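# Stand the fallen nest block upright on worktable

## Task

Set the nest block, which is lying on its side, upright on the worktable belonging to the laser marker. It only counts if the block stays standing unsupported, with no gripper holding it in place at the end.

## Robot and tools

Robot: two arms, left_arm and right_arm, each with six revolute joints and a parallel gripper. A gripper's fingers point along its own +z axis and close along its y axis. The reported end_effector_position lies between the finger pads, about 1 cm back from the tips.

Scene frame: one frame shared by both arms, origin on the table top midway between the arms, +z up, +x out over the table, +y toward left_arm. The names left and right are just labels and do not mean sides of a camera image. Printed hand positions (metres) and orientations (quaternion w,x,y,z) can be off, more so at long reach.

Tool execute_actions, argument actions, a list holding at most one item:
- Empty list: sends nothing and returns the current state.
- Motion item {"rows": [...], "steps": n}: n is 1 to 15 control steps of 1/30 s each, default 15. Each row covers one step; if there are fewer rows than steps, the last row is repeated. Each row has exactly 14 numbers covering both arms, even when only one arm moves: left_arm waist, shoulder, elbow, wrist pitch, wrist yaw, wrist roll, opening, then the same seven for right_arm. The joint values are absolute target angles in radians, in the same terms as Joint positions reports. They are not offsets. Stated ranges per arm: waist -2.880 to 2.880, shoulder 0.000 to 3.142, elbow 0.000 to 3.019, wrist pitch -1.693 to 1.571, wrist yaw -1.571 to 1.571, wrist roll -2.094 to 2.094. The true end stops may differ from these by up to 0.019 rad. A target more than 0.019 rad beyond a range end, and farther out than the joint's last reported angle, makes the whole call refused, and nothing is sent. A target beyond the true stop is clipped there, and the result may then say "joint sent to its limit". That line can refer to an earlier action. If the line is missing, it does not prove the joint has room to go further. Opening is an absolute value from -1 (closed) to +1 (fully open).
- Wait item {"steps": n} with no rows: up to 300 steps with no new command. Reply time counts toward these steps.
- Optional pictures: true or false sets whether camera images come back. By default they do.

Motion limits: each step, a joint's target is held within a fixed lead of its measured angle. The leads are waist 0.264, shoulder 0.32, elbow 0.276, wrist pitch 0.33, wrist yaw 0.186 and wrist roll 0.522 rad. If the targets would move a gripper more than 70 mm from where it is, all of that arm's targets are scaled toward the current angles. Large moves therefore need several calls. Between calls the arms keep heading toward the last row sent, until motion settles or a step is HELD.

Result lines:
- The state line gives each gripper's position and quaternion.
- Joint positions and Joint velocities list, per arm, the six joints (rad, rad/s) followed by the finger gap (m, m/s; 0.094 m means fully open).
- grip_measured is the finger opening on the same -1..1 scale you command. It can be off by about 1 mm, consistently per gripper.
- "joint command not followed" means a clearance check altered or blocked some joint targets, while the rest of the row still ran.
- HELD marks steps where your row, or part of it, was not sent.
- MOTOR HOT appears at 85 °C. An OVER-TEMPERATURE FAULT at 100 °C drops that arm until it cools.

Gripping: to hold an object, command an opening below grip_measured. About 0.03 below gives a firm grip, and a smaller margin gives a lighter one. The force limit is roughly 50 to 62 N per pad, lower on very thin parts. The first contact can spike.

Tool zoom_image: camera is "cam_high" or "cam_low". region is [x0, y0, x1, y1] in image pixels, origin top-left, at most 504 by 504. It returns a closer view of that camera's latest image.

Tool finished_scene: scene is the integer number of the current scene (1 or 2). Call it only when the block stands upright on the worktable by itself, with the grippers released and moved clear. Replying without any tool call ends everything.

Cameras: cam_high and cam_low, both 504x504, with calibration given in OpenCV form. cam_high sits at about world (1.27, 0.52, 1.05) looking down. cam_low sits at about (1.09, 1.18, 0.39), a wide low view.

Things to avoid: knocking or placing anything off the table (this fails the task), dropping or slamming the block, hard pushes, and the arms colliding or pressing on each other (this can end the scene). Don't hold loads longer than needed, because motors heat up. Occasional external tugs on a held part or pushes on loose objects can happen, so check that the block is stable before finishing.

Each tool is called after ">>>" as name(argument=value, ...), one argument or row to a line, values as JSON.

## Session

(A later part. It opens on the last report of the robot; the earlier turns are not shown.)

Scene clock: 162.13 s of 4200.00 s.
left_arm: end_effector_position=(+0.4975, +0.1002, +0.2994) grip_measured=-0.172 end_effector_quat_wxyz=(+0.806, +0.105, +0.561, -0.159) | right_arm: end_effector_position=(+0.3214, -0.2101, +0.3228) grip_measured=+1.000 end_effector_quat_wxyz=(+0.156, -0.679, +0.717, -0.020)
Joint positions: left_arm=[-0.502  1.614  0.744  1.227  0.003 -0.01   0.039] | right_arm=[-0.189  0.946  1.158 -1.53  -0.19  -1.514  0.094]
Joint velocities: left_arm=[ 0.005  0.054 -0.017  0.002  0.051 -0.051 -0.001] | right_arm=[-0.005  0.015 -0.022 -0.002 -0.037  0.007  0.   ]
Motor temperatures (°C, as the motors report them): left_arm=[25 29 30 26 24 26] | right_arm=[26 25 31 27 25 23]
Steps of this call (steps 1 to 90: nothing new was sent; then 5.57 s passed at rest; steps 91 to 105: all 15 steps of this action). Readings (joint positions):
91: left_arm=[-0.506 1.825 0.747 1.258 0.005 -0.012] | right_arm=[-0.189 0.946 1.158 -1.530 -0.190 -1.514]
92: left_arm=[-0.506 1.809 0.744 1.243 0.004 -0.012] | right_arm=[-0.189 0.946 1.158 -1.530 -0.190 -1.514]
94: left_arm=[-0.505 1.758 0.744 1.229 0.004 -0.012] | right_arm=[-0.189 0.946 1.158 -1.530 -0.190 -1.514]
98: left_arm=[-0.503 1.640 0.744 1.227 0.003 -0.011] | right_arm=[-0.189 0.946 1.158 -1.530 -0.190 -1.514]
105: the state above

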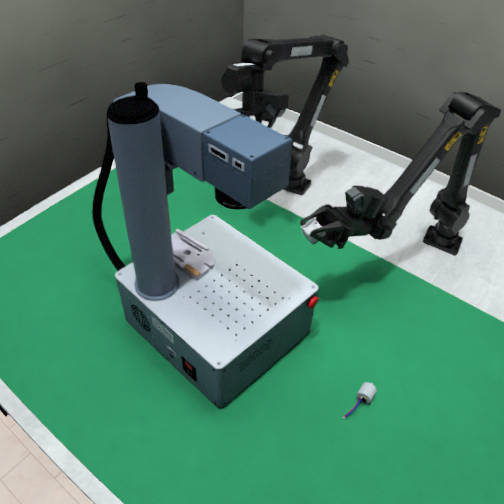

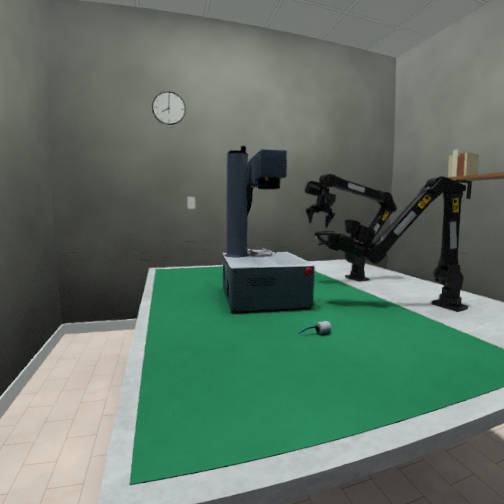

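>>> execute_actions(
  actions=[
    {"rows":[[-0.495,1.825,1.03,1.113,0,0.0,-0.2,-0.189,0.946,1.158,-1.53,-0.19,-1.514,1]],"steps":15},
  ],
)

Scene clock: 170.07 s of 4200.00 s.
left_arm: end_effector_position=(+0.5883, +0.0643, +0.2755) grip_measured=-0.172 end_effector_quat_wxyz=(+0.791, +0.109, +0.581, -0.156) | right_arm: end_effector_position=(+0.3214, -0.2101, +0.3228) grip_measured=+1.000 end_effector_quat_wxyz=(+0.156, -0.679, +0.717, -0.020)
Joint positions: left_arm=[-0.502  1.828  1.014  1.121  0.003 -0.01   0.039] | right_arm=[-0.189  0.946  1.158 -1.53  -0.19  -1.514  0.094]
Joint velocities: left_arm=[-0.005 -0.015 -0.007  0.002 -0.022  0.037  0.001] | right_arm=[-0.005 -0.015 -0.012  0.002  0.022  0.051  0.   ]
Motor temperatures (°C, as the motors report them): left_arm=[25 29 30 25 24 26] | right_arm=[26 25 31 27 25 23]
Steps of this call (steps 1 to 15: the robot went on to your last target; steps 16 to 90: nothing new was sent; then 4.43 s passed at rest; steps 91 to 105: all 15 steps of this action). Readings (joint positions):
91: left_arm=[-0.502 1.627 0.756 1.219 0.003 -0.010] | right_arm=[-0.189 0.946 1.158 -1.530 -0.190 -1.514]
92: left_arm=[-0.502 1.648 0.790 1.202 0.003 -0.010] | right_arm=[-0.189 0.946 1.158 -1.530 -0.190 -1.514]
94: left_arm=[-0.502 1.721 0.897 1.166 0.003 -0.010] | right_arm=[-0.189 0.946 1.158 -1.530 -0.190 -1.514]
98: left_arm=[-0.502 1.820 1.015 1.128 0.003 -0.010] | right_arm=[-0.189 0.946 1.158 -1.530 -0.190 -1.514]
105: the state above

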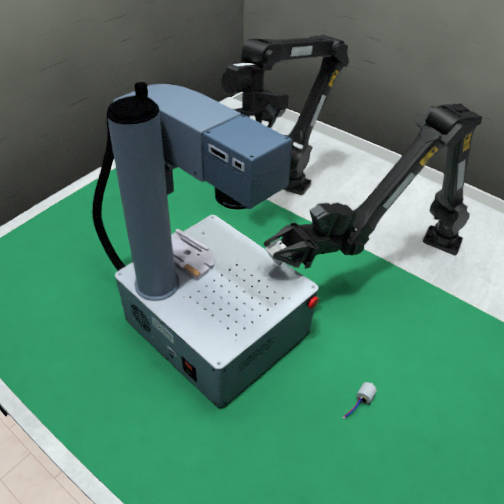

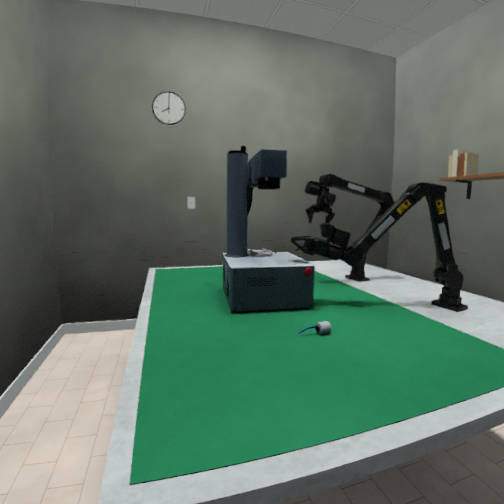

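>>> execute_actions(
  actions=[
    {"rows":[[-0.495,1.978,1.09,1.197,0,0.0,-0.2,-0.189,0.946,1.158,-1.53,-0.19,-1.514,1]],"steps":15},
  ],
)

Scene clock: 175.10 s of 4200.00 s.
left_arm: end_effector_position=(+0.6082, +0.0561, +0.2443) grip_measured=-0.172 end_effector_quat_wxyz=(+0.797, +0.115, +0.574, -0.149) | right_arm: end_effector_position=(+0.3214, -0.2101, +0.3228) grip_measured=+1.000 end_effector_quat_wxyz=(+0.156, -0.679, +0.717, -0.020)
Joint positions: left_arm=[-0.502  1.941  1.071  1.19   0.005  0.011  0.039] | right_arm=[-0.189  0.946  1.158 -1.53  -0.19  -1.514  0.094]
Joint velocities: left_arm=[-0.005 -0.005  0.002  0.002 -0.037 -0.022 -0.001] | right_arm=[-0.024 -0.024  0.007  0.007  0.037 -0.037  0.   ]
Motor temperatures (°C, as the motors report them): left_arm=[25 29 30 25 24 26] | right_arm=[26 25 31 27 25 23]
Steps of this call (steps 1 to 15: the robot went on to your last target; steps 16 to 90: nothing new was sent; then 1.53 s passed at rest; steps 91 to 105: all 15 steps of this action). Readings (joint positions):
91: left_arm=[-0.502 1.837 1.017 1.129 0.003 -0.010] | right_arm=[-0.189 0.946 1.158 -1.530 -0.190 -1.514]
92: left_arm=[-0.502 1.854 1.030 1.153 0.003 -0.010] | right_arm=[-0.189 0.946 1.158 -1.530 -0.190 -1.514]
94: left_arm=[-0.502 1.903 1.059 1.171 0.003 -0.010] | right_arm=[-0.189 0.946 1.158 -1.530 -0.190 -1.514]
98: left_arm=[-0.502 1.941 1.071 1.190 0.005 0.011] | right_arm=[-0.189 0.946 1.158 -1.530 -0.190 -1.514]
105: the state above

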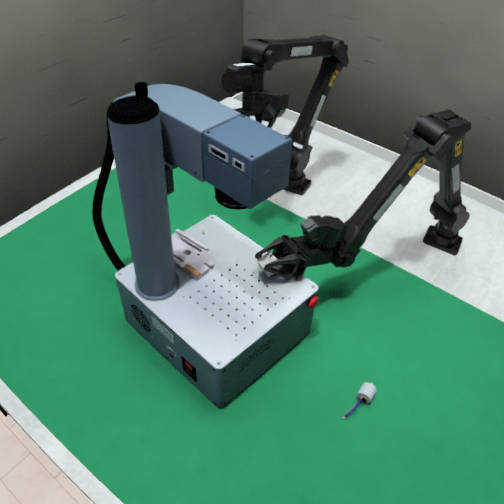

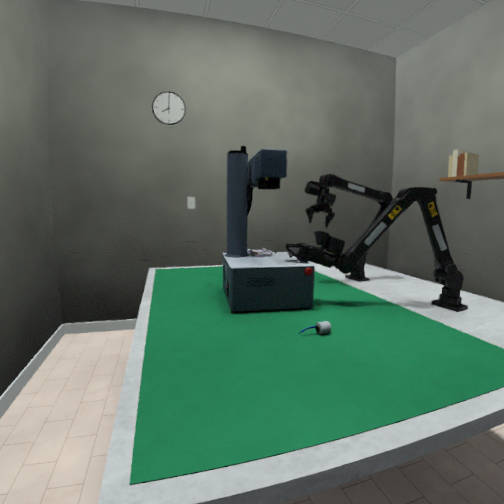

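Contact reached. Hold current pose and open.

>>> execute_actions(
  actions=[
    {"rows":[[-0.502,1.935,1.071,1.19,0,0.0,1,-0.189,0.946,1.158,-1.53,-0.19,-1.514,1]],"steps":15},
  ],
  pictures=false,
)

>>> execute_actions(
  actions=[
    {"rows":[[-0.495,1.637,0.76,1.215,0,0.0,1,-0.189,0.946,1.158,-1.53,-0.19,-1.514,1]],"steps":15},
  ],
)

Scene clock: 179.50 s of 4200.00 s.
left_arm: end_effector_position=(+0.6081, +0.0563, +0.2448) grip_measured=+1.000 end_effector_quat_wxyz=(+0.797, +0.114, +0.574, -0.149) | right_arm: end_effector_position=(+0.3214, -0.2101, +0.3228) grip_measured=+1.000 end_effector_quat_wxyz=(+0.156, -0.679, +0.717, -0.020)
Joint positions: left_arm=[-0.502  1.94   1.071  1.19   0.004  0.011  0.094] | right_arm=[-0.189  0.946  1.158 -1.53  -0.19  -1.514  0.094]
Joint velocities: left_arm=[-0.005  0.005 -0.007 -0.017 -0.066  0.022  0.   ] | right_arm=[-0.015  0.005 -0.012 -0.002 -0.037  0.081  0.   ]
Motor temperatures (°C, as the motors report them): left_arm=[25 29 30 25 24 26] | right_arm=[26 25 32 27 25 23]
Steps of this call (steps 1 to 15: the robot went on to your last target; steps 16 to 90: nothing new was sent; then 0.90 s passed at rest; steps 91 to 105: all 15 steps of this action). Readings (joint positions):
91: left_arm=[-0.502 1.941 1.071 1.190 0.004 0.011] | right_arm=[-0.189 0.946 1.158 -1.530 -0.190 -1.514]
92: left_arm=[-0.502 1.940 1.071 1.190 0.004 0.011] | right_arm=[-0.189 0.946 1.158 -1.530 -0.190 -1.514]
94: left_arm=[-0.502 1.940 1.071 1.190 0.004 0.011] | right_arm=[-0.189 0.946 1.158 -1.530 -0.190 -1.514]
98: left_arm=[-0.502 1.940 1.071 1.190 0.004 0.011] | right_arm=[-0.189 0.946 1.158 -1.530 -0.190 -1.514]
105: the state above

Scene clock: 180.00 s of 4200.00 s.
left_arm: end_effector_position=(+0.5005, +0.0990, +0.3064) grip_measured=+1.000 end_effector_quat_wxyz=(+0.808, +0.111, +0.559, -0.151) | right_arm: end_effector_position=(+0.3214, -0.2101, +0.3228) grip_measured=+1.000 end_effector_quat_wxyz=(+0.156, -0.679, +0.717, -0.020)
Joint positions: left_arm=[-0.502  1.606  0.758  1.206  0.003  0.01   0.094] | right_arm=[-0.189  0.946  1.158 -1.53  -0.19  -1.514  0.094]
Joint velocities: left_arm=[-0.015  0.083 -0.007 -0.002  0.037  0.037  0.   ] | right_arm=[-0.015 -0.005  0.027  0.012 -0.007 -0.037  0.   ]
Motor temperatures (°C, as the motors report them): left_arm=[25 29 30 25 24 26] | right_arm=[26 25 32 27 25 23]
Steps of this call (steps 1 to 15: all 15 steps of this action). Readings (joint positions):
1: left_arm=[-0.502 1.929 1.056 1.190 0.004 0.012] | right_arm=[-0.189 0.946 1.158 -1.530 -0.190 -1.514]
2: left_arm=[-0.502 1.898 1.011 1.190 0.004 0.012] | right_arm=[-0.189 0.946 1.158 -1.530 -0.190 -1.514]
4: left_arm=[-0.502 1.804 0.889 1.190 0.004 0.012] | right_arm=[-0.189 0.946 1.158 -1.530 -0.190 -1.514]
8: left_arm=[-0.502 1.634 0.758 1.195 0.003 0.011] | right_arm=[-0.189 0.946 1.158 -1.530 -0.190 -1.514]
15: the state above

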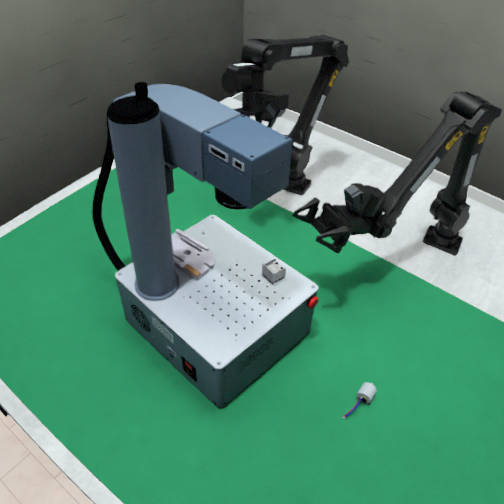

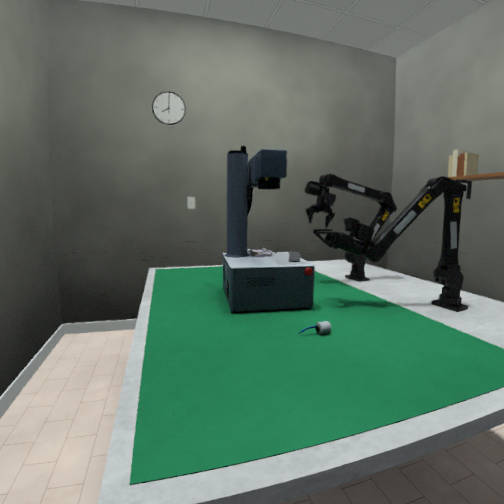

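>>> zoom_image(
  camera="cam_high",
  region=[230, 230, 330, 330],
)

Region (230, 230, 330, 330) of cam_high's 504x504 image, scaled by 5.040, with more detail than that image has.

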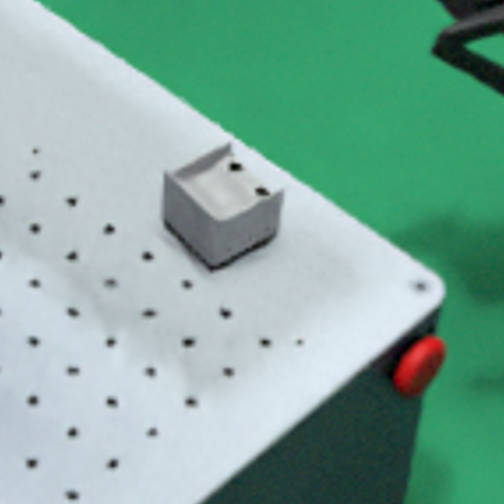

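Upright, black base down.

>>> finished_scene(
  scene=1,
)

The scene is finished: the task was done.


## Next scene

The same job, from a new start.

>>> execute_actions(
  actions=[],
)

Scene clock: 0.00 s of 4200.00 s.
left_arm: end_effector_position=(+0.0202, +0.4967, +0.2217) grip_measured=+1.000 end_effector_quat_wxyz=(+0.232, -0.191, +0.943, +0.143) | right_arm: end_effector_position=(+0.5861, -0.7227, +0.2776) grip_measured=+1.000 end_effector_quat_wxyz=(-0.365, -0.448, -0.518, +0.631)
Joint positions: left_arm=[ 1.459  0.475  0.666 -1.369  0.398  1.105  0.094] | right_arm=[-0.663  2.057  1.563  0.697  1.257 -0.526  0.094]
Joint velocities: left_arm=[-0.005 -0.015 -0.007  0.007 -0.081  0.037  0.   ] | right_arm=[-0.005 -0.005 -0.017 -0.002 -0.037 -0.007  0.   ]
Motor temperatures (°C, as the motors report them): left_arm=[25 27 27 25 24 26] | right_arm=[26 25 29 27 25 23]

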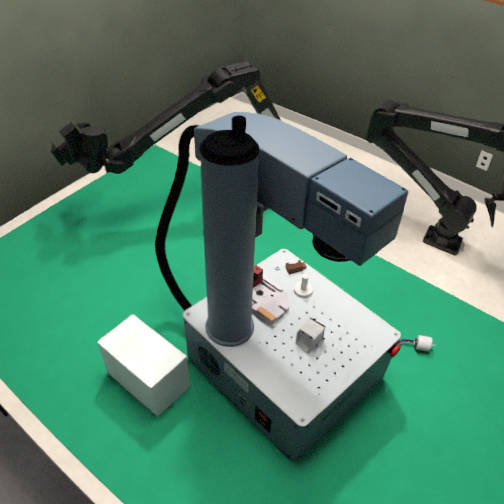

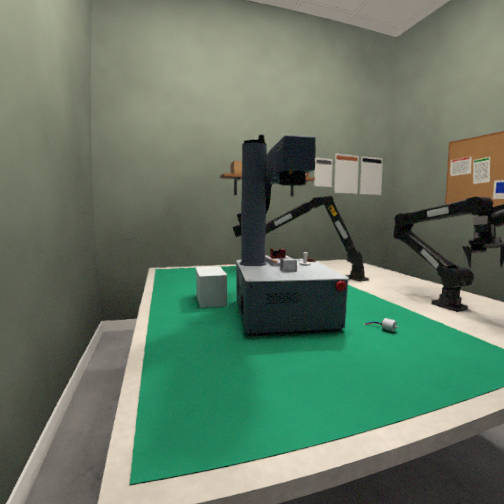

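>>> zoom_image(
  camera="cam_high",
  region=[230, 230, 410, 410],
)

Region (230, 230, 410, 410) of cam_high's 504x504 image, scaled by 2.800, with more detail than that image has.

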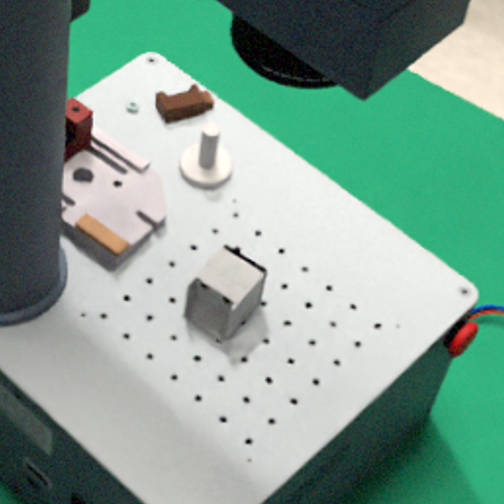

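>>> execute_actions(
  actions=[
    {"rows":[[-0.165,0.9,0.9,-1.0,0,0.154,1,-0.663,2.057,1.563,0.697,1.257,-0.526,1]],"steps":15},
  ],
  pictures=false,
)

>>> execute_actions(
  actions=[
    {"steps":20},
  ],
  pictures=false,
)

>>> execute_actions(
  actions=[
    {"rows":[[-0.165,1.716,1.635,-0.705,0,0.154,1,-0.663,2.057,1.563,0.697,1.257,-0.526,1]],"steps":15},
  ],
  pictures=false,
)

>>> execute_actions(
  actions=[
    {"steps":15},
  ],
)

Scene clock: 13.43 s of 4200.00 s.
left_arm: end_effector_position=(+0.2195, +0.5355, +0.2304) grip_measured=+1.000 end_effector_quat_wxyz=(+0.212, -0.190, +0.952, +0.115) | right_arm: end_effector_position=(+0.5861, -0.7227, +0.2776) grip_measured=+1.000 end_effector_quat_wxyz=(-0.365, -0.448, -0.518, +0.631)
Joint positions: left_arm=[ 0.571  0.923  0.856 -1.018  0.001  0.302  0.094] | right_arm=[-0.663  2.057  1.563  0.697  1.257 -0.526  0.094]
Joint velocities: left_arm=[-2.349 -0.073  0.017  0.007  0.007 -0.74   0.   ] | right_arm=[-0.005 -0.015  0.007  0.017 -0.007 -0.037  0.   ]
Motor temperatures (°C, as the motors report them): left_arm=[25 27 29 25 24 26] | right_arm=[26 27 31 27 25 23]
Steps of this call (steps 1 to 90: nothing new was sent; then 9.93 s passed at rest; steps 91 to 105: all 15 steps of this action). Readings (joint positions):
91: left_arm=[1.448 0.484 0.670 -1.353 0.358 1.072] | right_arm=[-0.663 2.057 1.563 0.697 1.257 -0.526]
92: left_arm=[1.416 0.508 0.683 -1.314 0.306 1.024] | right_arm=[-0.663 2.057 1.563 0.697 1.257 -0.526]
94: left_arm=[1.329 0.595 0.729 -1.228 0.205 0.924] | right_arm=[-0.663 2.057 1.563 0.697 1.257 -0.526]
98: left_arm=[1.103 0.806 0.826 -1.085 0.028 0.659] | right_arm=[-0.663 2.057 1.563 0.697 1.257 -0.526]
105: the state above

Scene clock: 14.10 s of 4200.00 s.
left_arm: end_effector_position=(+0.2976, +0.3001, +0.2343) grip_measured=+1.000 end_effector_quat_wxyz=(+0.246, +0.102, +0.964, +0.014) | right_arm: end_effector_position=(+0.5861, -0.7227, +0.2776) grip_measured=+1.000 end_effector_quat_wxyz=(-0.365, -0.448, -0.518, +0.631)
Joint positions: left_arm=[-0.169  0.911  0.856 -1.017  0.002  0.167  0.094] | right_arm=[-0.663  2.057  1.563  0.697  1.257 -0.526  0.094]
Joint velocities: left_arm=[-0.005 -0.005  0.007  0.007 -0.051  0.037  0.   ] | right_arm=[-0.005  0.024  0.007 -0.012 -0.022  0.051  0.   ]
Motor temperatures (°C, as the motors report them): left_arm=[25 27 29 25 24 26] | right_arm=[26 27 31 27 25 23]
Steps of this call (steps 1 to 20: the robot went on to your last target). Readings (joint positions):
1: left_arm=[0.492 0.921 0.856 -1.017 0.001 0.280] | right_arm=[-0.663 2.057 1.562 0.697 1.257 -0.526]
2: left_arm=[0.414 0.921 0.856 -1.017 0.001 0.261] | right_arm=[-0.663 2.057 1.562 0.697 1.257 -0.526]
4: left_arm=[0.256 0.921 0.856 -1.017 0.001 0.232] | right_arm=[-0.663 2.057 1.562 0.697 1.257 -0.526]
8: left_arm=[-0.058 0.921 0.856 -1.017 0.001 0.197] | right_arm=[-0.663 2.057 1.563 0.697 1.257 -0.526]
20: the state above

Scene clock: 14.60 s of 4200.00 s.
left_arm: end_effector_position=(+0.5596, +0.2888, +0.2473) grip_measured=+1.000 end_effector_quat_wxyz=(+0.314, +0.100, +0.944, +0.018) | right_arm: end_effector_position=(+0.5861, -0.7227, +0.2776) grip_measured=+1.000 end_effector_quat_wxyz=(-0.365, -0.448, -0.518, +0.631)
Joint positions: left_arm=[-0.169  1.549  1.376 -0.758  0.002  0.167  0.094] | right_arm=[-0.663  2.057  1.563  0.697  1.257 -0.526  0.094]
Joint velocities: left_arm=[ 0.005  1.48   1.35   0.09  -0.066 -0.022  0.   ] | right_arm=[-0.005  0.005 -0.007 -0.012 -0.007  0.037  0.   ]
Motor temperatures (°C, as the motors report them): left_arm=[25 27 30 25 24 26] | right_arm=[26 27 31 27 25 23]
Steps of this call (steps 1 to 15: all 15 steps of this action). Readings (joint positions):
1: left_arm=[-0.169 0.919 0.860 -1.005 0.002 0.167] | right_arm=[-0.663 2.057 1.563 0.697 1.257 -0.526]
2: left_arm=[-0.169 0.938 0.874 -0.976 0.002 0.167] | right_arm=[-0.663 2.057 1.563 0.697 1.257 -0.526]
4: left_arm=[-0.169 1.010 0.927 -0.915 0.002 0.167] | right_arm=[-0.663 2.057 1.563 0.697 1.257 -0.526]
8: left_arm=[-0.169 1.195 1.072 -0.824 0.002 0.167] | right_arm=[-0.663 2.057 1.563 0.697 1.257 -0.526]
15: the state above

Scene clock: 15.10 s of 4200.00 s.
left_arm: end_effector_position=(+0.6419, +0.2853, +0.2566) grip_measured=+1.000 end_effector_quat_wxyz=(+0.350, +0.097, +0.932, +0.020) | right_arm: end_effector_position=(+0.5861, -0.7227, +0.2776) grip_measured=+1.000 end_effector_quat_wxyz=(-0.365, -0.448, -0.518, +0.631)
Joint positions: left_arm=[-0.169  1.725  1.589 -0.719  0.002  0.164  0.094] | right_arm=[-0.663  2.057  1.563  0.697  1.257 -0.526  0.094]
Joint velocities: left_arm=[ 0.005  0.005  0.002 -0.012 -0.007 -0.022  0.   ] | right_arm=[ 0.005 -0.005 -0.007 -0.022  0.051  0.007  0.   ]
Motor temperatures (°C, as the motors report them): left_arm=[25 27 30 25 24 26] | right_arm=[26 27 31 27 25 23]
Steps of this call (steps 1 to 15: the robot went on to your last target). Readings (joint positions):
1: left_arm=[-0.169 1.597 1.424 -0.754 0.002 0.167] | right_arm=[-0.663 2.057 1.563 0.697 1.257 -0.526]
2: left_arm=[-0.169 1.641 1.473 -0.748 0.002 0.167] | right_arm=[-0.663 2.057 1.563 0.697 1.257 -0.526]
4: left_arm=[-0.169 1.706 1.552 -0.731 0.002 0.166] | right_arm=[-0.663 2.057 1.563 0.697 1.257 -0.526]
8: left_arm=[-0.169 1.727 1.584 -0.719 0.002 0.165] | right_arm=[-0.663 2.057 1.562 0.697 1.257 -0.526]
15: the state above

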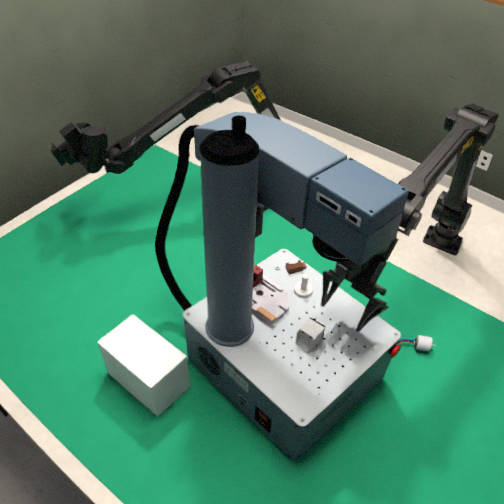

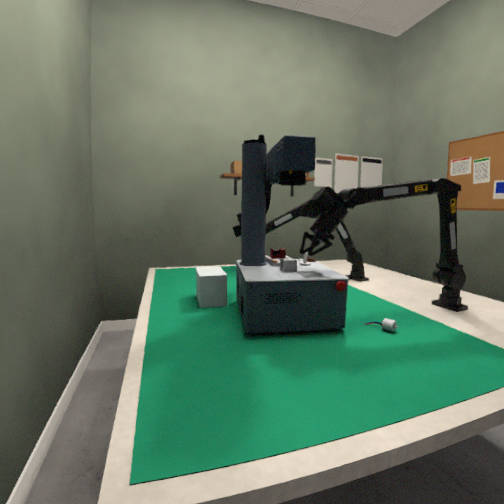

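>>> zoom_image(
  camera="cam_high",
  region=[250, 220, 410, 380],
)

Region (250, 220, 410, 380) of cam_high's 504x504 image, scaled by 3.150, with more detail than that image has.

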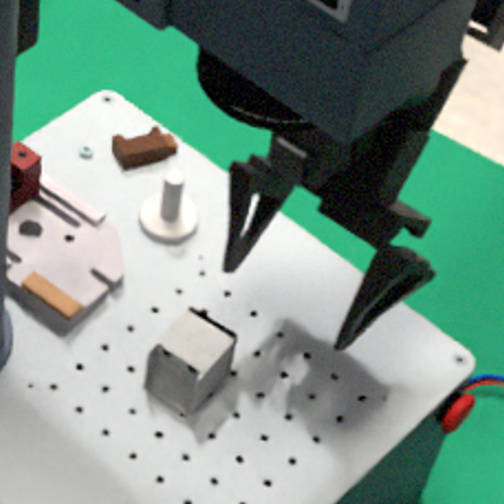

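>>> execute_actions(
  actions=[
    {"rows":[[-0.225,1.725,1.635,-0.705,0,0.10,1,-0.663,2.057,1.563,0.697,1.257,-0.526,1]],"steps":8},
  ],
  pictures=false,
)

>>> execute_actions(
  actions=[
    {"rows":[[-0.225,1.926,1.765,-0.67,0,0.10,1,-0.663,2.057,1.563,0.697,1.257,-0.526,1]],"steps":15},
  ],
)

Scene clock: 25.33 s of 4200.00 s.
left_arm: end_effector_position=(+0.6392, +0.2477, +0.2566) grip_measured=+1.000 end_effector_quat_wxyz=(+0.350, +0.102, +0.931, +0.004) | right_arm: end_effector_position=(+0.5861, -0.7227, +0.2776) grip_measured=+1.000 end_effector_quat_wxyz=(-0.365, -0.448, -0.518, +0.631)
Joint positions: left_arm=[-0.224  1.725  1.589 -0.719  0.001  0.12   0.094] | right_arm=[-0.663  2.057  1.563  0.697  1.257 -0.526  0.094]
Joint velocities: left_arm=[-0.19  -0.005  0.002 -0.007 -0.095 -0.168  0.   ] | right_arm=[-0.015 -0.005  0.017 -0.007 -0.022 -0.051  0.   ]
Motor temperatures (°C, as the motors report them): left_arm=[25 28 32 25 24 26] | right_arm=[26 28 32 27 25 23]
Steps of this call (steps 1 to 15: the robot went on to your last target; steps 16 to 90: nothing new was sent; then 6.97 s passed at rest; steps 91 to 98: all 8 steps of this action). Readings (joint positions):
91: left_arm=[-0.171 1.725 1.589 -0.719 0.002 0.157] | right_arm=[-0.663 2.057 1.563 0.697 1.257 -0.526]
92: left_arm=[-0.174 1.725 1.589 -0.719 0.001 0.147] | right_arm=[-0.663 2.057 1.562 0.697 1.257 -0.526]
94: left_arm=[-0.190 1.725 1.589 -0.719 0.001 0.133] | right_arm=[-0.663 2.057 1.563 0.697 1.257 -0.526]
98: the state above

Scene clock: 25.83 s of 4200.00 s.
left_arm: end_effector_position=(+0.7038, +0.2353, +0.2116) grip_measured=+1.000 end_effector_quat_wxyz=(+0.351, +0.101, +0.931, +0.000) | right_arm: end_effector_position=(+0.5861, -0.7227, +0.2776) grip_measured=+1.000 end_effector_quat_wxyz=(-0.365, -0.448, -0.518, +0.631)
Joint positions: left_arm=[-0.232  1.918  1.743 -0.678  0.001  0.111  0.094] | right_arm=[-0.663  2.057  1.563  0.697  1.257 -0.526  0.094]
Joint velocities: left_arm=[-0.005 -0.054  0.022 -0.002  0.022  0.022  0.   ] | right_arm=[-0.015 -0.015 -0.002 -0.012 -0.037 -0.051  0.   ]
Motor temperatures (°C, as the motors report them): left_arm=[25 28 32 25 24 26] | right_arm=[26 28 32 27 25 23]
Steps of this call (steps 1 to 15: all 15 steps of this action). Readings (joint positions):
1: left_arm=[-0.229 1.734 1.598 -0.719 0.001 0.119] | right_arm=[-0.663 2.057 1.563 0.697 1.257 -0.526]
2: left_arm=[-0.232 1.756 1.632 -0.718 0.001 0.118] | right_arm=[-0.663 2.057 1.563 0.697 1.257 -0.526]
4: left_arm=[-0.234 1.818 1.709 -0.698 0.001 0.115] | right_arm=[-0.663 2.057 1.563 0.697 1.257 -0.526]
8: left_arm=[-0.232 1.891 1.743 -0.678 0.001 0.112] | right_arm=[-0.663 2.057 1.563 0.697 1.257 -0.526]
15: the state above

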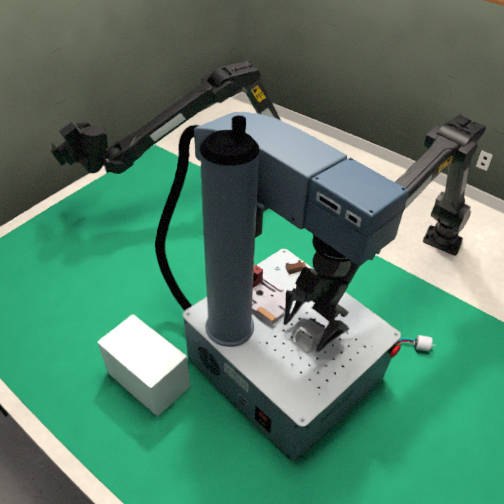

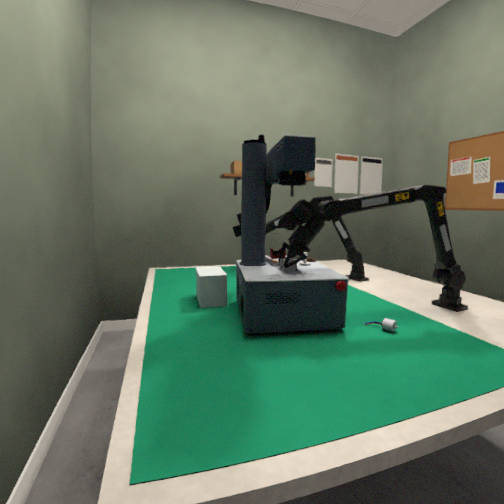

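>>> zoom_image(
  camera="cam_high",
  region=[250, 230, 390, 370],
)

Region (250, 230, 390, 370) of cam_high's 504x504 image, scaled by 3.600, with more detail than that image has.

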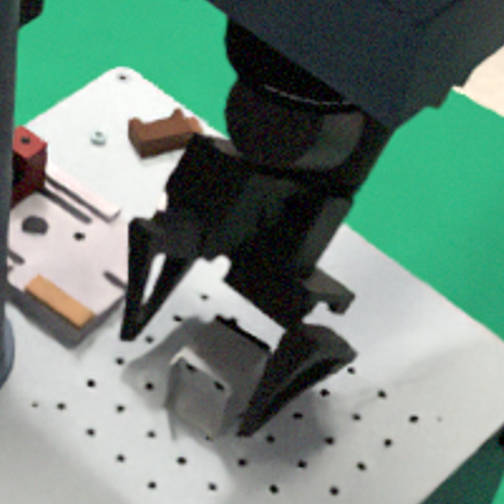

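Between the fingers. Close.

>>> execute_actions(
  actions=[
    {"rows":[[-0.23,1.92,1.765,-0.675,0,0.11,-0.2,-0.663,2.057,1.563,0.697,1.257,-0.526,1]],"steps":15},
  ],
  pictures=false,
)

Scene clock: 30.30 s of 4200.00 s.
left_arm: end_effector_position=(+0.7038, +0.2356, +0.2119) grip_measured=-0.157 end_effector_quat_wxyz=(+0.351, +0.101, +0.931, +0.001) | right_arm: end_effector_position=(+0.5861, -0.7227, +0.2776) grip_measured=+1.000 end_effector_quat_wxyz=(-0.365, -0.448, -0.518, +0.631)
Joint positions: left_arm=[-0.232  1.918  1.743 -0.678  0.     0.11   0.04 ] | right_arm=[-0.663  2.057  1.563  0.697  1.257 -0.526  0.094]
Joint velocities: left_arm=[-0.005 -0.005  0.002  0.002 -0.139 -0.066 -0.001] | right_arm=[-0.005 -0.015  0.002  0.002 -0.022  0.022  0.   ]
Motor temperatures (°C, as the motors report them): left_arm=[25 29 32 25 24 26] | right_arm=[26 28 32 27 25 23]
Steps of this call (steps 1 to 15: the robot went on to your last target; steps 16 to 90: nothing new was sent; then 0.97 s passed at rest; steps 91 to 105: all 15 steps of this action). Readings (joint positions):
91: left_arm=[-0.232 1.918 1.743 -0.678 0.001 0.110] | right_arm=[-0.663 2.057 1.563 0.697 1.257 -0.526]
92: left_arm=[-0.232 1.918 1.743 -0.678 0.001 0.110] | right_arm=[-0.663 2.057 1.563 0.697 1.257 -0.526]
94: left_arm=[-0.232 1.918 1.743 -0.678 -0.001 0.110] | right_arm=[-0.663 2.057 1.563 0.697 1.257 -0.526]
98: left_arm=[-0.232 1.918 1.743 -0.678 0.000 0.110] | right_arm=[-0.663 2.057 1.563 0.697 1.257 -0.526]
105: the state above

>>> execute_actions(
  actions=[
    {"rows":[[-0.23,1.725,1.62,-0.72,0,0.11,-0.2,-0.663,2.057,1.563,0.697,1.257,-0.526,1]],"steps":12},
  ],
  pictures=false,
)

>>> execute_actions(
  actions=[
    {"rows":[[-0.23,1.346,0.96,-0.44,0,0.11,-0.2,-0.663,2.057,1.563,0.697,1.257,-0.526,1]],"steps":15},
  ],
  pictures=false,
)

>>> execute_actions(
  actions=[
    {"rows":[[-0.23,1.346,0.96,0.71,0,0.0,-0.2,-0.663,2.057,1.563,0.697,1.257,-0.526,1]],"steps":15},
  ],
  pictures=false,
)

>>> execute_actions(
  actions=[
    {"rows":[[-0.23,1.825,1.03,1.113,0,0.0,-0.2,-0.663,2.057,1.563,0.697,1.257,-0.526,1]],"steps":15},
  ],
)

Scene clock: 41.10 s of 4200.00 s.
left_arm: end_effector_position=(+0.6425, +0.2421, +0.2780) grip_measured=-0.157 end_effector_quat_wxyz=(+0.368, +0.100, +0.924, +0.000) | right_arm: end_effector_position=(+0.5861, -0.7227, +0.2776) grip_measured=+1.000 end_effector_quat_wxyz=(-0.365, -0.448, -0.518, +0.631)
Joint positions: left_arm=[-0.232  1.712  1.61  -0.715  0.001  0.11   0.04 ] | right_arm=[-0.663  2.057  1.563  0.697  1.257 -0.526  0.094]
Joint velocities: left_arm=[-0.015 -0.073  0.002 -0.012  0.037 -0.066  0.001] | right_arm=[ 0.005 -0.024  0.007 -0.002 -0.022  0.007  0.   ]
Motor temperatures (°C, as the motors report them): left_arm=[25 29 32 25 24 26] | right_arm=[26 28 32 27 25 23]
Steps of this call (steps 1 to 15: the robot went on to your last target; steps 16 to 90: nothing new was sent; then 7.40 s passed at rest; steps 91 to 102: all 12 steps of this action). Readings (joint positions):
91: left_arm=[-0.232 1.909 1.732 -0.677 0.001 0.110] | right_arm=[-0.663 2.057 1.563 0.697 1.257 -0.526]
92: left_arm=[-0.232 1.886 1.703 -0.677 0.001 0.110] | right_arm=[-0.663 2.057 1.563 0.697 1.257 -0.526]
94: left_arm=[-0.232 1.826 1.639 -0.696 0.001 0.110] | right_arm=[-0.663 2.057 1.563 0.697 1.257 -0.526]
98: left_arm=[-0.232 1.748 1.610 -0.715 0.001 0.110] | right_arm=[-0.663 2.057 1.563 0.697 1.257 -0.526]
102: the state above

Scene clock: 41.60 s of 4200.00 s.
left_arm: end_effector_position=(+0.4636, +0.2611, +0.1807) grip_measured=-0.157 end_effector_quat_wxyz=(+0.341, +0.101, +0.934, +0.000) | right_arm: end_effector_position=(+0.5861, -0.7227, +0.2776) grip_measured=+1.000 end_effector_quat_wxyz=(-0.365, -0.448, -0.518, +0.631)
Joint positions: left_arm=[-0.232  1.336  0.946 -0.484  0.001  0.11   0.04 ] | right_arm=[-0.663  2.057  1.563  0.697  1.257 -0.526  0.094]
Joint velocities: left_arm=[ 0.005  0.249 -0.002  0.1    0.037  0.081 -0.   ] | right_arm=[ 0.005 -0.024 -0.002  0.002  0.007 -0.007  0.   ]
Motor temperatures (°C, as the motors report them): left_arm=[25 29 32 25 24 26] | right_arm=[26 28 32 27 25 23]
Steps of this call (steps 1 to 15: all 15 steps of this action). Readings (joint positions):
1: left_arm=[-0.232 1.697 1.588 -0.685 0.001 0.110] | right_arm=[-0.663 2.057 1.563 0.697 1.257 -0.526]
2: left_arm=[-0.232 1.666 1.532 -0.626 0.001 0.110] | right_arm=[-0.663 2.057 1.563 0.697 1.257 -0.526]
4: left_arm=[-0.232 1.579 1.403 -0.564 0.001 0.110] | right_arm=[-0.663 2.057 1.563 0.697 1.257 -0.526]
8: left_arm=[-0.232 1.369 1.111 -0.493 0.001 0.110] | right_arm=[-0.663 2.057 1.563 0.697 1.257 -0.526]
15: the state above

Scene clock: 42.10 s of 4200.00 s.
left_arm: end_effector_position=(+0.5450, +0.2524, +0.4199) grip_measured=-0.157 end_effector_quat_wxyz=(+0.788, +0.037, +0.614, -0.036) | right_arm: end_effector_position=(+0.5861, -0.7227, +0.2776) grip_measured=+1.000 end_effector_quat_wxyz=(-0.365, -0.448, -0.518, +0.631)
Joint positions: left_arm=[-0.232  1.349  0.932  0.663  0.001  0.015  0.04 ] | right_arm=[-0.663  2.057  1.563  0.697  1.257 -0.526  0.094]
Joint velocities: left_arm=[-0.015 -0.073 -0.007  0.379  0.037 -0.066 -0.   ] | right_arm=[ 0.005 -0.015 -0.012 -0.007  0.007  0.051  0.   ]
Motor temperatures (°C, as the motors report them): left_arm=[25 29 32 25 24 26] | right_arm=[26 28 32 27 25 23]
Steps of this call (steps 1 to 15: all 15 steps of this action). Readings (joint positions):
1: left_arm=[-0.232 1.342 0.942 -0.440 0.001 0.096] | right_arm=[-0.663 2.057 1.563 0.697 1.257 -0.526]
2: left_arm=[-0.232 1.348 0.932 -0.347 0.001 0.079] | right_arm=[-0.663 2.057 1.563 0.697 1.257 -0.526]
4: left_arm=[-0.232 1.358 0.932 -0.164 0.001 0.054] | right_arm=[-0.663 2.057 1.562 0.697 1.257 -0.526]
8: left_arm=[-0.232 1.358 0.932 0.202 0.001 0.030] | right_arm=[-0.663 2.057 1.563 0.697 1.257 -0.526]
15: the state above

Scene clock: 42.60 s of 4200.00 s.
left_arm: end_effector_position=(+0.6344, +0.2429, +0.2416) grip_measured=-0.157 end_effector_quat_wxyz=(+0.780, +0.037, +0.624, -0.037) | right_arm: end_effector_position=(+0.5861, -0.7227, +0.2776) grip_measured=+1.000 end_effector_quat_wxyz=(-0.365, -0.448, -0.518, +0.631)
Joint positions: left_arm=[-0.232  1.85   0.996  1.075  0.001  0.011  0.04 ] | right_arm=[-0.663  2.057  1.563  0.697  1.257 -0.526  0.094]
Joint velocities: left_arm=[-0.015 -0.054  0.002  0.061 -0.007  0.037 -0.001] | right_arm=[ 0.005 -0.015 -0.012  0.017 -0.051 -0.095  0.   ]
Motor temperatures (°C, as the motors report them): left_arm=[25 29 32 25 24 26] | right_arm=[26 28 32 27 25 23]
Steps of this call (steps 1 to 15: all 15 steps of this action). Readings (joint positions):
1: left_arm=[-0.232 1.360 0.933 0.701 0.001 0.014] | right_arm=[-0.663 2.057 1.563 0.697 1.257 -0.526]
2: left_arm=[-0.232 1.388 0.943 0.780 0.001 0.014] | right_arm=[-0.663 2.057 1.563 0.697 1.257 -0.526]
4: left_arm=[-0.232 1.480 0.976 0.913 0.001 0.014] | right_arm=[-0.663 2.057 1.563 0.697 1.257 -0.526]
8: left_arm=[-0.232 1.662 0.992 1.013 0.001 0.014] | right_arm=[-0.663 2.057 1.563 0.697 1.257 -0.526]
15: the state above

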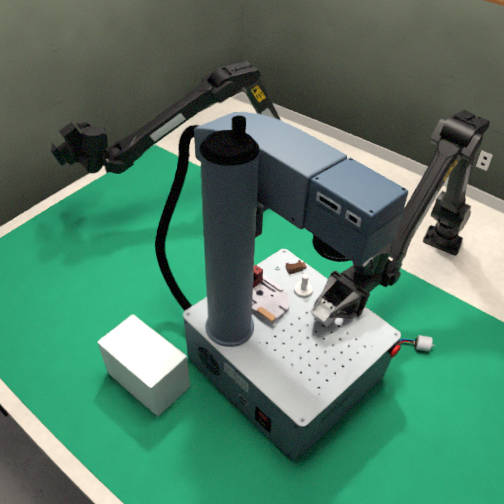

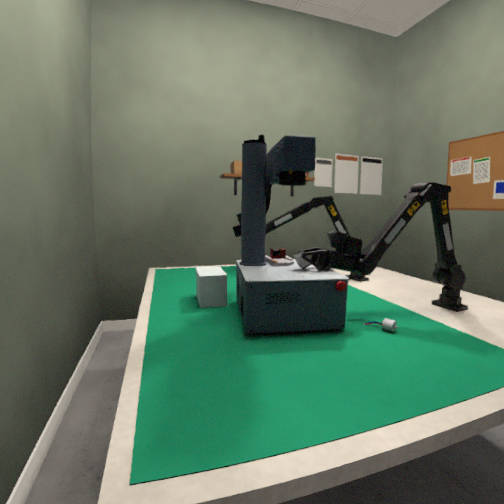

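>>> execute_actions(
  actions=[
    {"rows":[[-0.232,1.85,1.0,1.08,0,0.0,1,-0.663,2.057,1.563,0.697,1.257,-0.526,1]],"steps":15},
  ],
  pictures=false,
)

>>> execute_actions(
  actions=[
    {"rows":[[-0.232,1.637,0.76,1.215,0,0.0,1,-0.663,2.057,1.563,0.697,1.257,-0.526,1]],"steps":15},
  ],
)

Scene clock: 50.20 s of 4200.00 s.
left_arm: end_effector_position=(+0.6341, +0.2430, +0.2433) grip_measured=+1.000 end_effector_quat_wxyz=(+0.781, +0.036, +0.622, -0.038) | right_arm: end_effector_position=(+0.5861, -0.7227, +0.2776) grip_measured=+1.000 end_effector_quat_wxyz=(-0.365, -0.448, -0.518, +0.631)
Joint positions: left_arm=[-0.232  1.849  0.996  1.078  0.001  0.01   0.094] | right_arm=[-0.663  2.057  1.563  0.697  1.257 -0.526  0.094]
Joint velocities: left_arm=[-0.005 -0.015  0.002  0.012  0.007  0.037  0.   ] | right_arm=[-0.005  0.005 -0.027 -0.002 -0.022  0.022  0.   ]
Motor temperatures (°C, as the motors report them): left_arm=[25 29 32 25 24 26] | right_arm=[26 28 32 27 25 23]
Steps of this call (steps 1 to 15: the robot went on to your last target; steps 16 to 90: nothing new was sent; then 4.10 s passed at rest; steps 91 to 105: all 15 steps of this action). Readings (joint positions):
91: left_arm=[-0.232 1.849 0.996 1.078 0.001 0.010] | right_arm=[-0.663 2.057 1.562 0.697 1.257 -0.526]
92: left_arm=[-0.232 1.849 0.996 1.078 0.001 0.010] | right_arm=[-0.663 2.057 1.563 0.697 1.257 -0.526]
94: left_arm=[-0.232 1.849 0.996 1.078 0.001 0.010] | right_arm=[-0.663 2.057 1.563 0.697 1.257 -0.526]
98: left_arm=[-0.232 1.849 0.996 1.078 0.001 0.010] | right_arm=[-0.663 2.057 1.563 0.697 1.257 -0.526]
105: the state above

Scene clock: 50.70 s of 4200.00 s.
left_arm: end_effector_position=(+0.5390, +0.2531, +0.2979) grip_measured=+1.000 end_effector_quat_wxyz=(+0.815, +0.034, +0.577, -0.039) | right_arm: end_effector_position=(+0.5861, -0.7227, +0.2776) grip_measured=+1.000 end_effector_quat_wxyz=(-0.365, -0.448, -0.518, +0.631)
Joint positions: left_arm=[-0.232  1.613  0.752  1.201  0.001  0.01   0.094] | right_arm=[-0.663  2.057  1.563  0.697  1.257 -0.526  0.094]
Joint velocities: left_arm=[-0.005  0.005  0.007 -0.002  0.051 -0.022  0.   ] | right_arm=[-0.015 -0.005 -0.012 -0.022 -0.007  0.037  0.   ]
Motor temperatures (°C, as the motors report them): left_arm=[25 29 31 25 24 26] | right_arm=[26 28 32 27 25 23]
Steps of this call (steps 1 to 15: all 15 steps of this action). Readings (joint positions):
1: left_arm=[-0.232 1.840 0.980 1.087 0.001 0.010] | right_arm=[-0.663 2.057 1.563 0.697 1.257 -0.526]
2: left_arm=[-0.232 1.815 0.934 1.107 0.001 0.010] | right_arm=[-0.663 2.057 1.563 0.697 1.257 -0.526]
4: left_arm=[-0.232 1.740 0.822 1.145 0.001 0.010] | right_arm=[-0.663 2.057 1.563 0.697 1.257 -0.526]
8: left_arm=[-0.232 1.633 0.751 1.188 0.001 0.010] | right_arm=[-0.663 2.057 1.563 0.697 1.257 -0.526]
15: the state above

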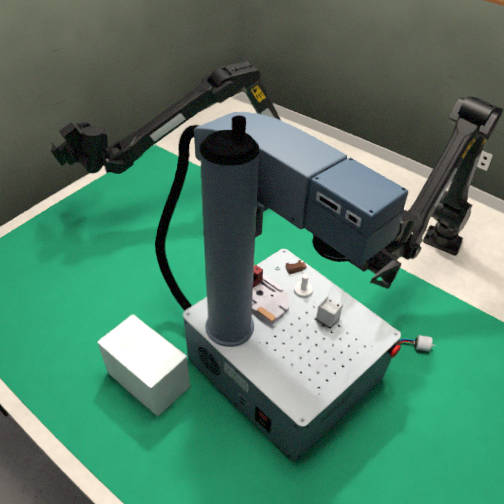

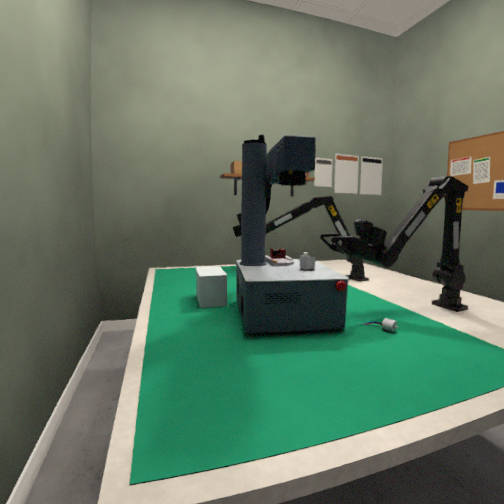

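>>> zoom_image(
  camera="cam_high",
  region=[280, 270, 380, 370],
)

Region (280, 270, 380, 370) of cam_high's 504x504 image, scaled by 5.040, with more detail than that image has.

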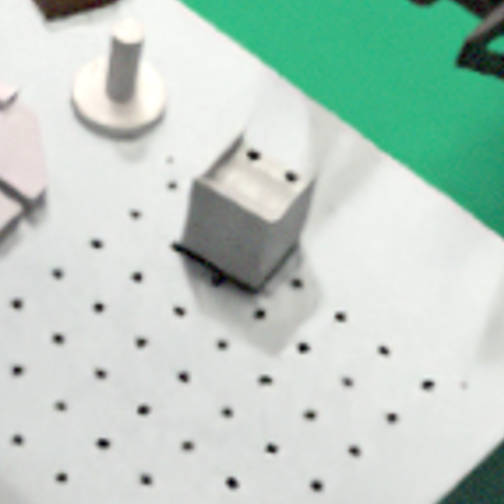

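Upright.

>>> finished_scene(
  scene=2,
)

The scene is finished: the task was done.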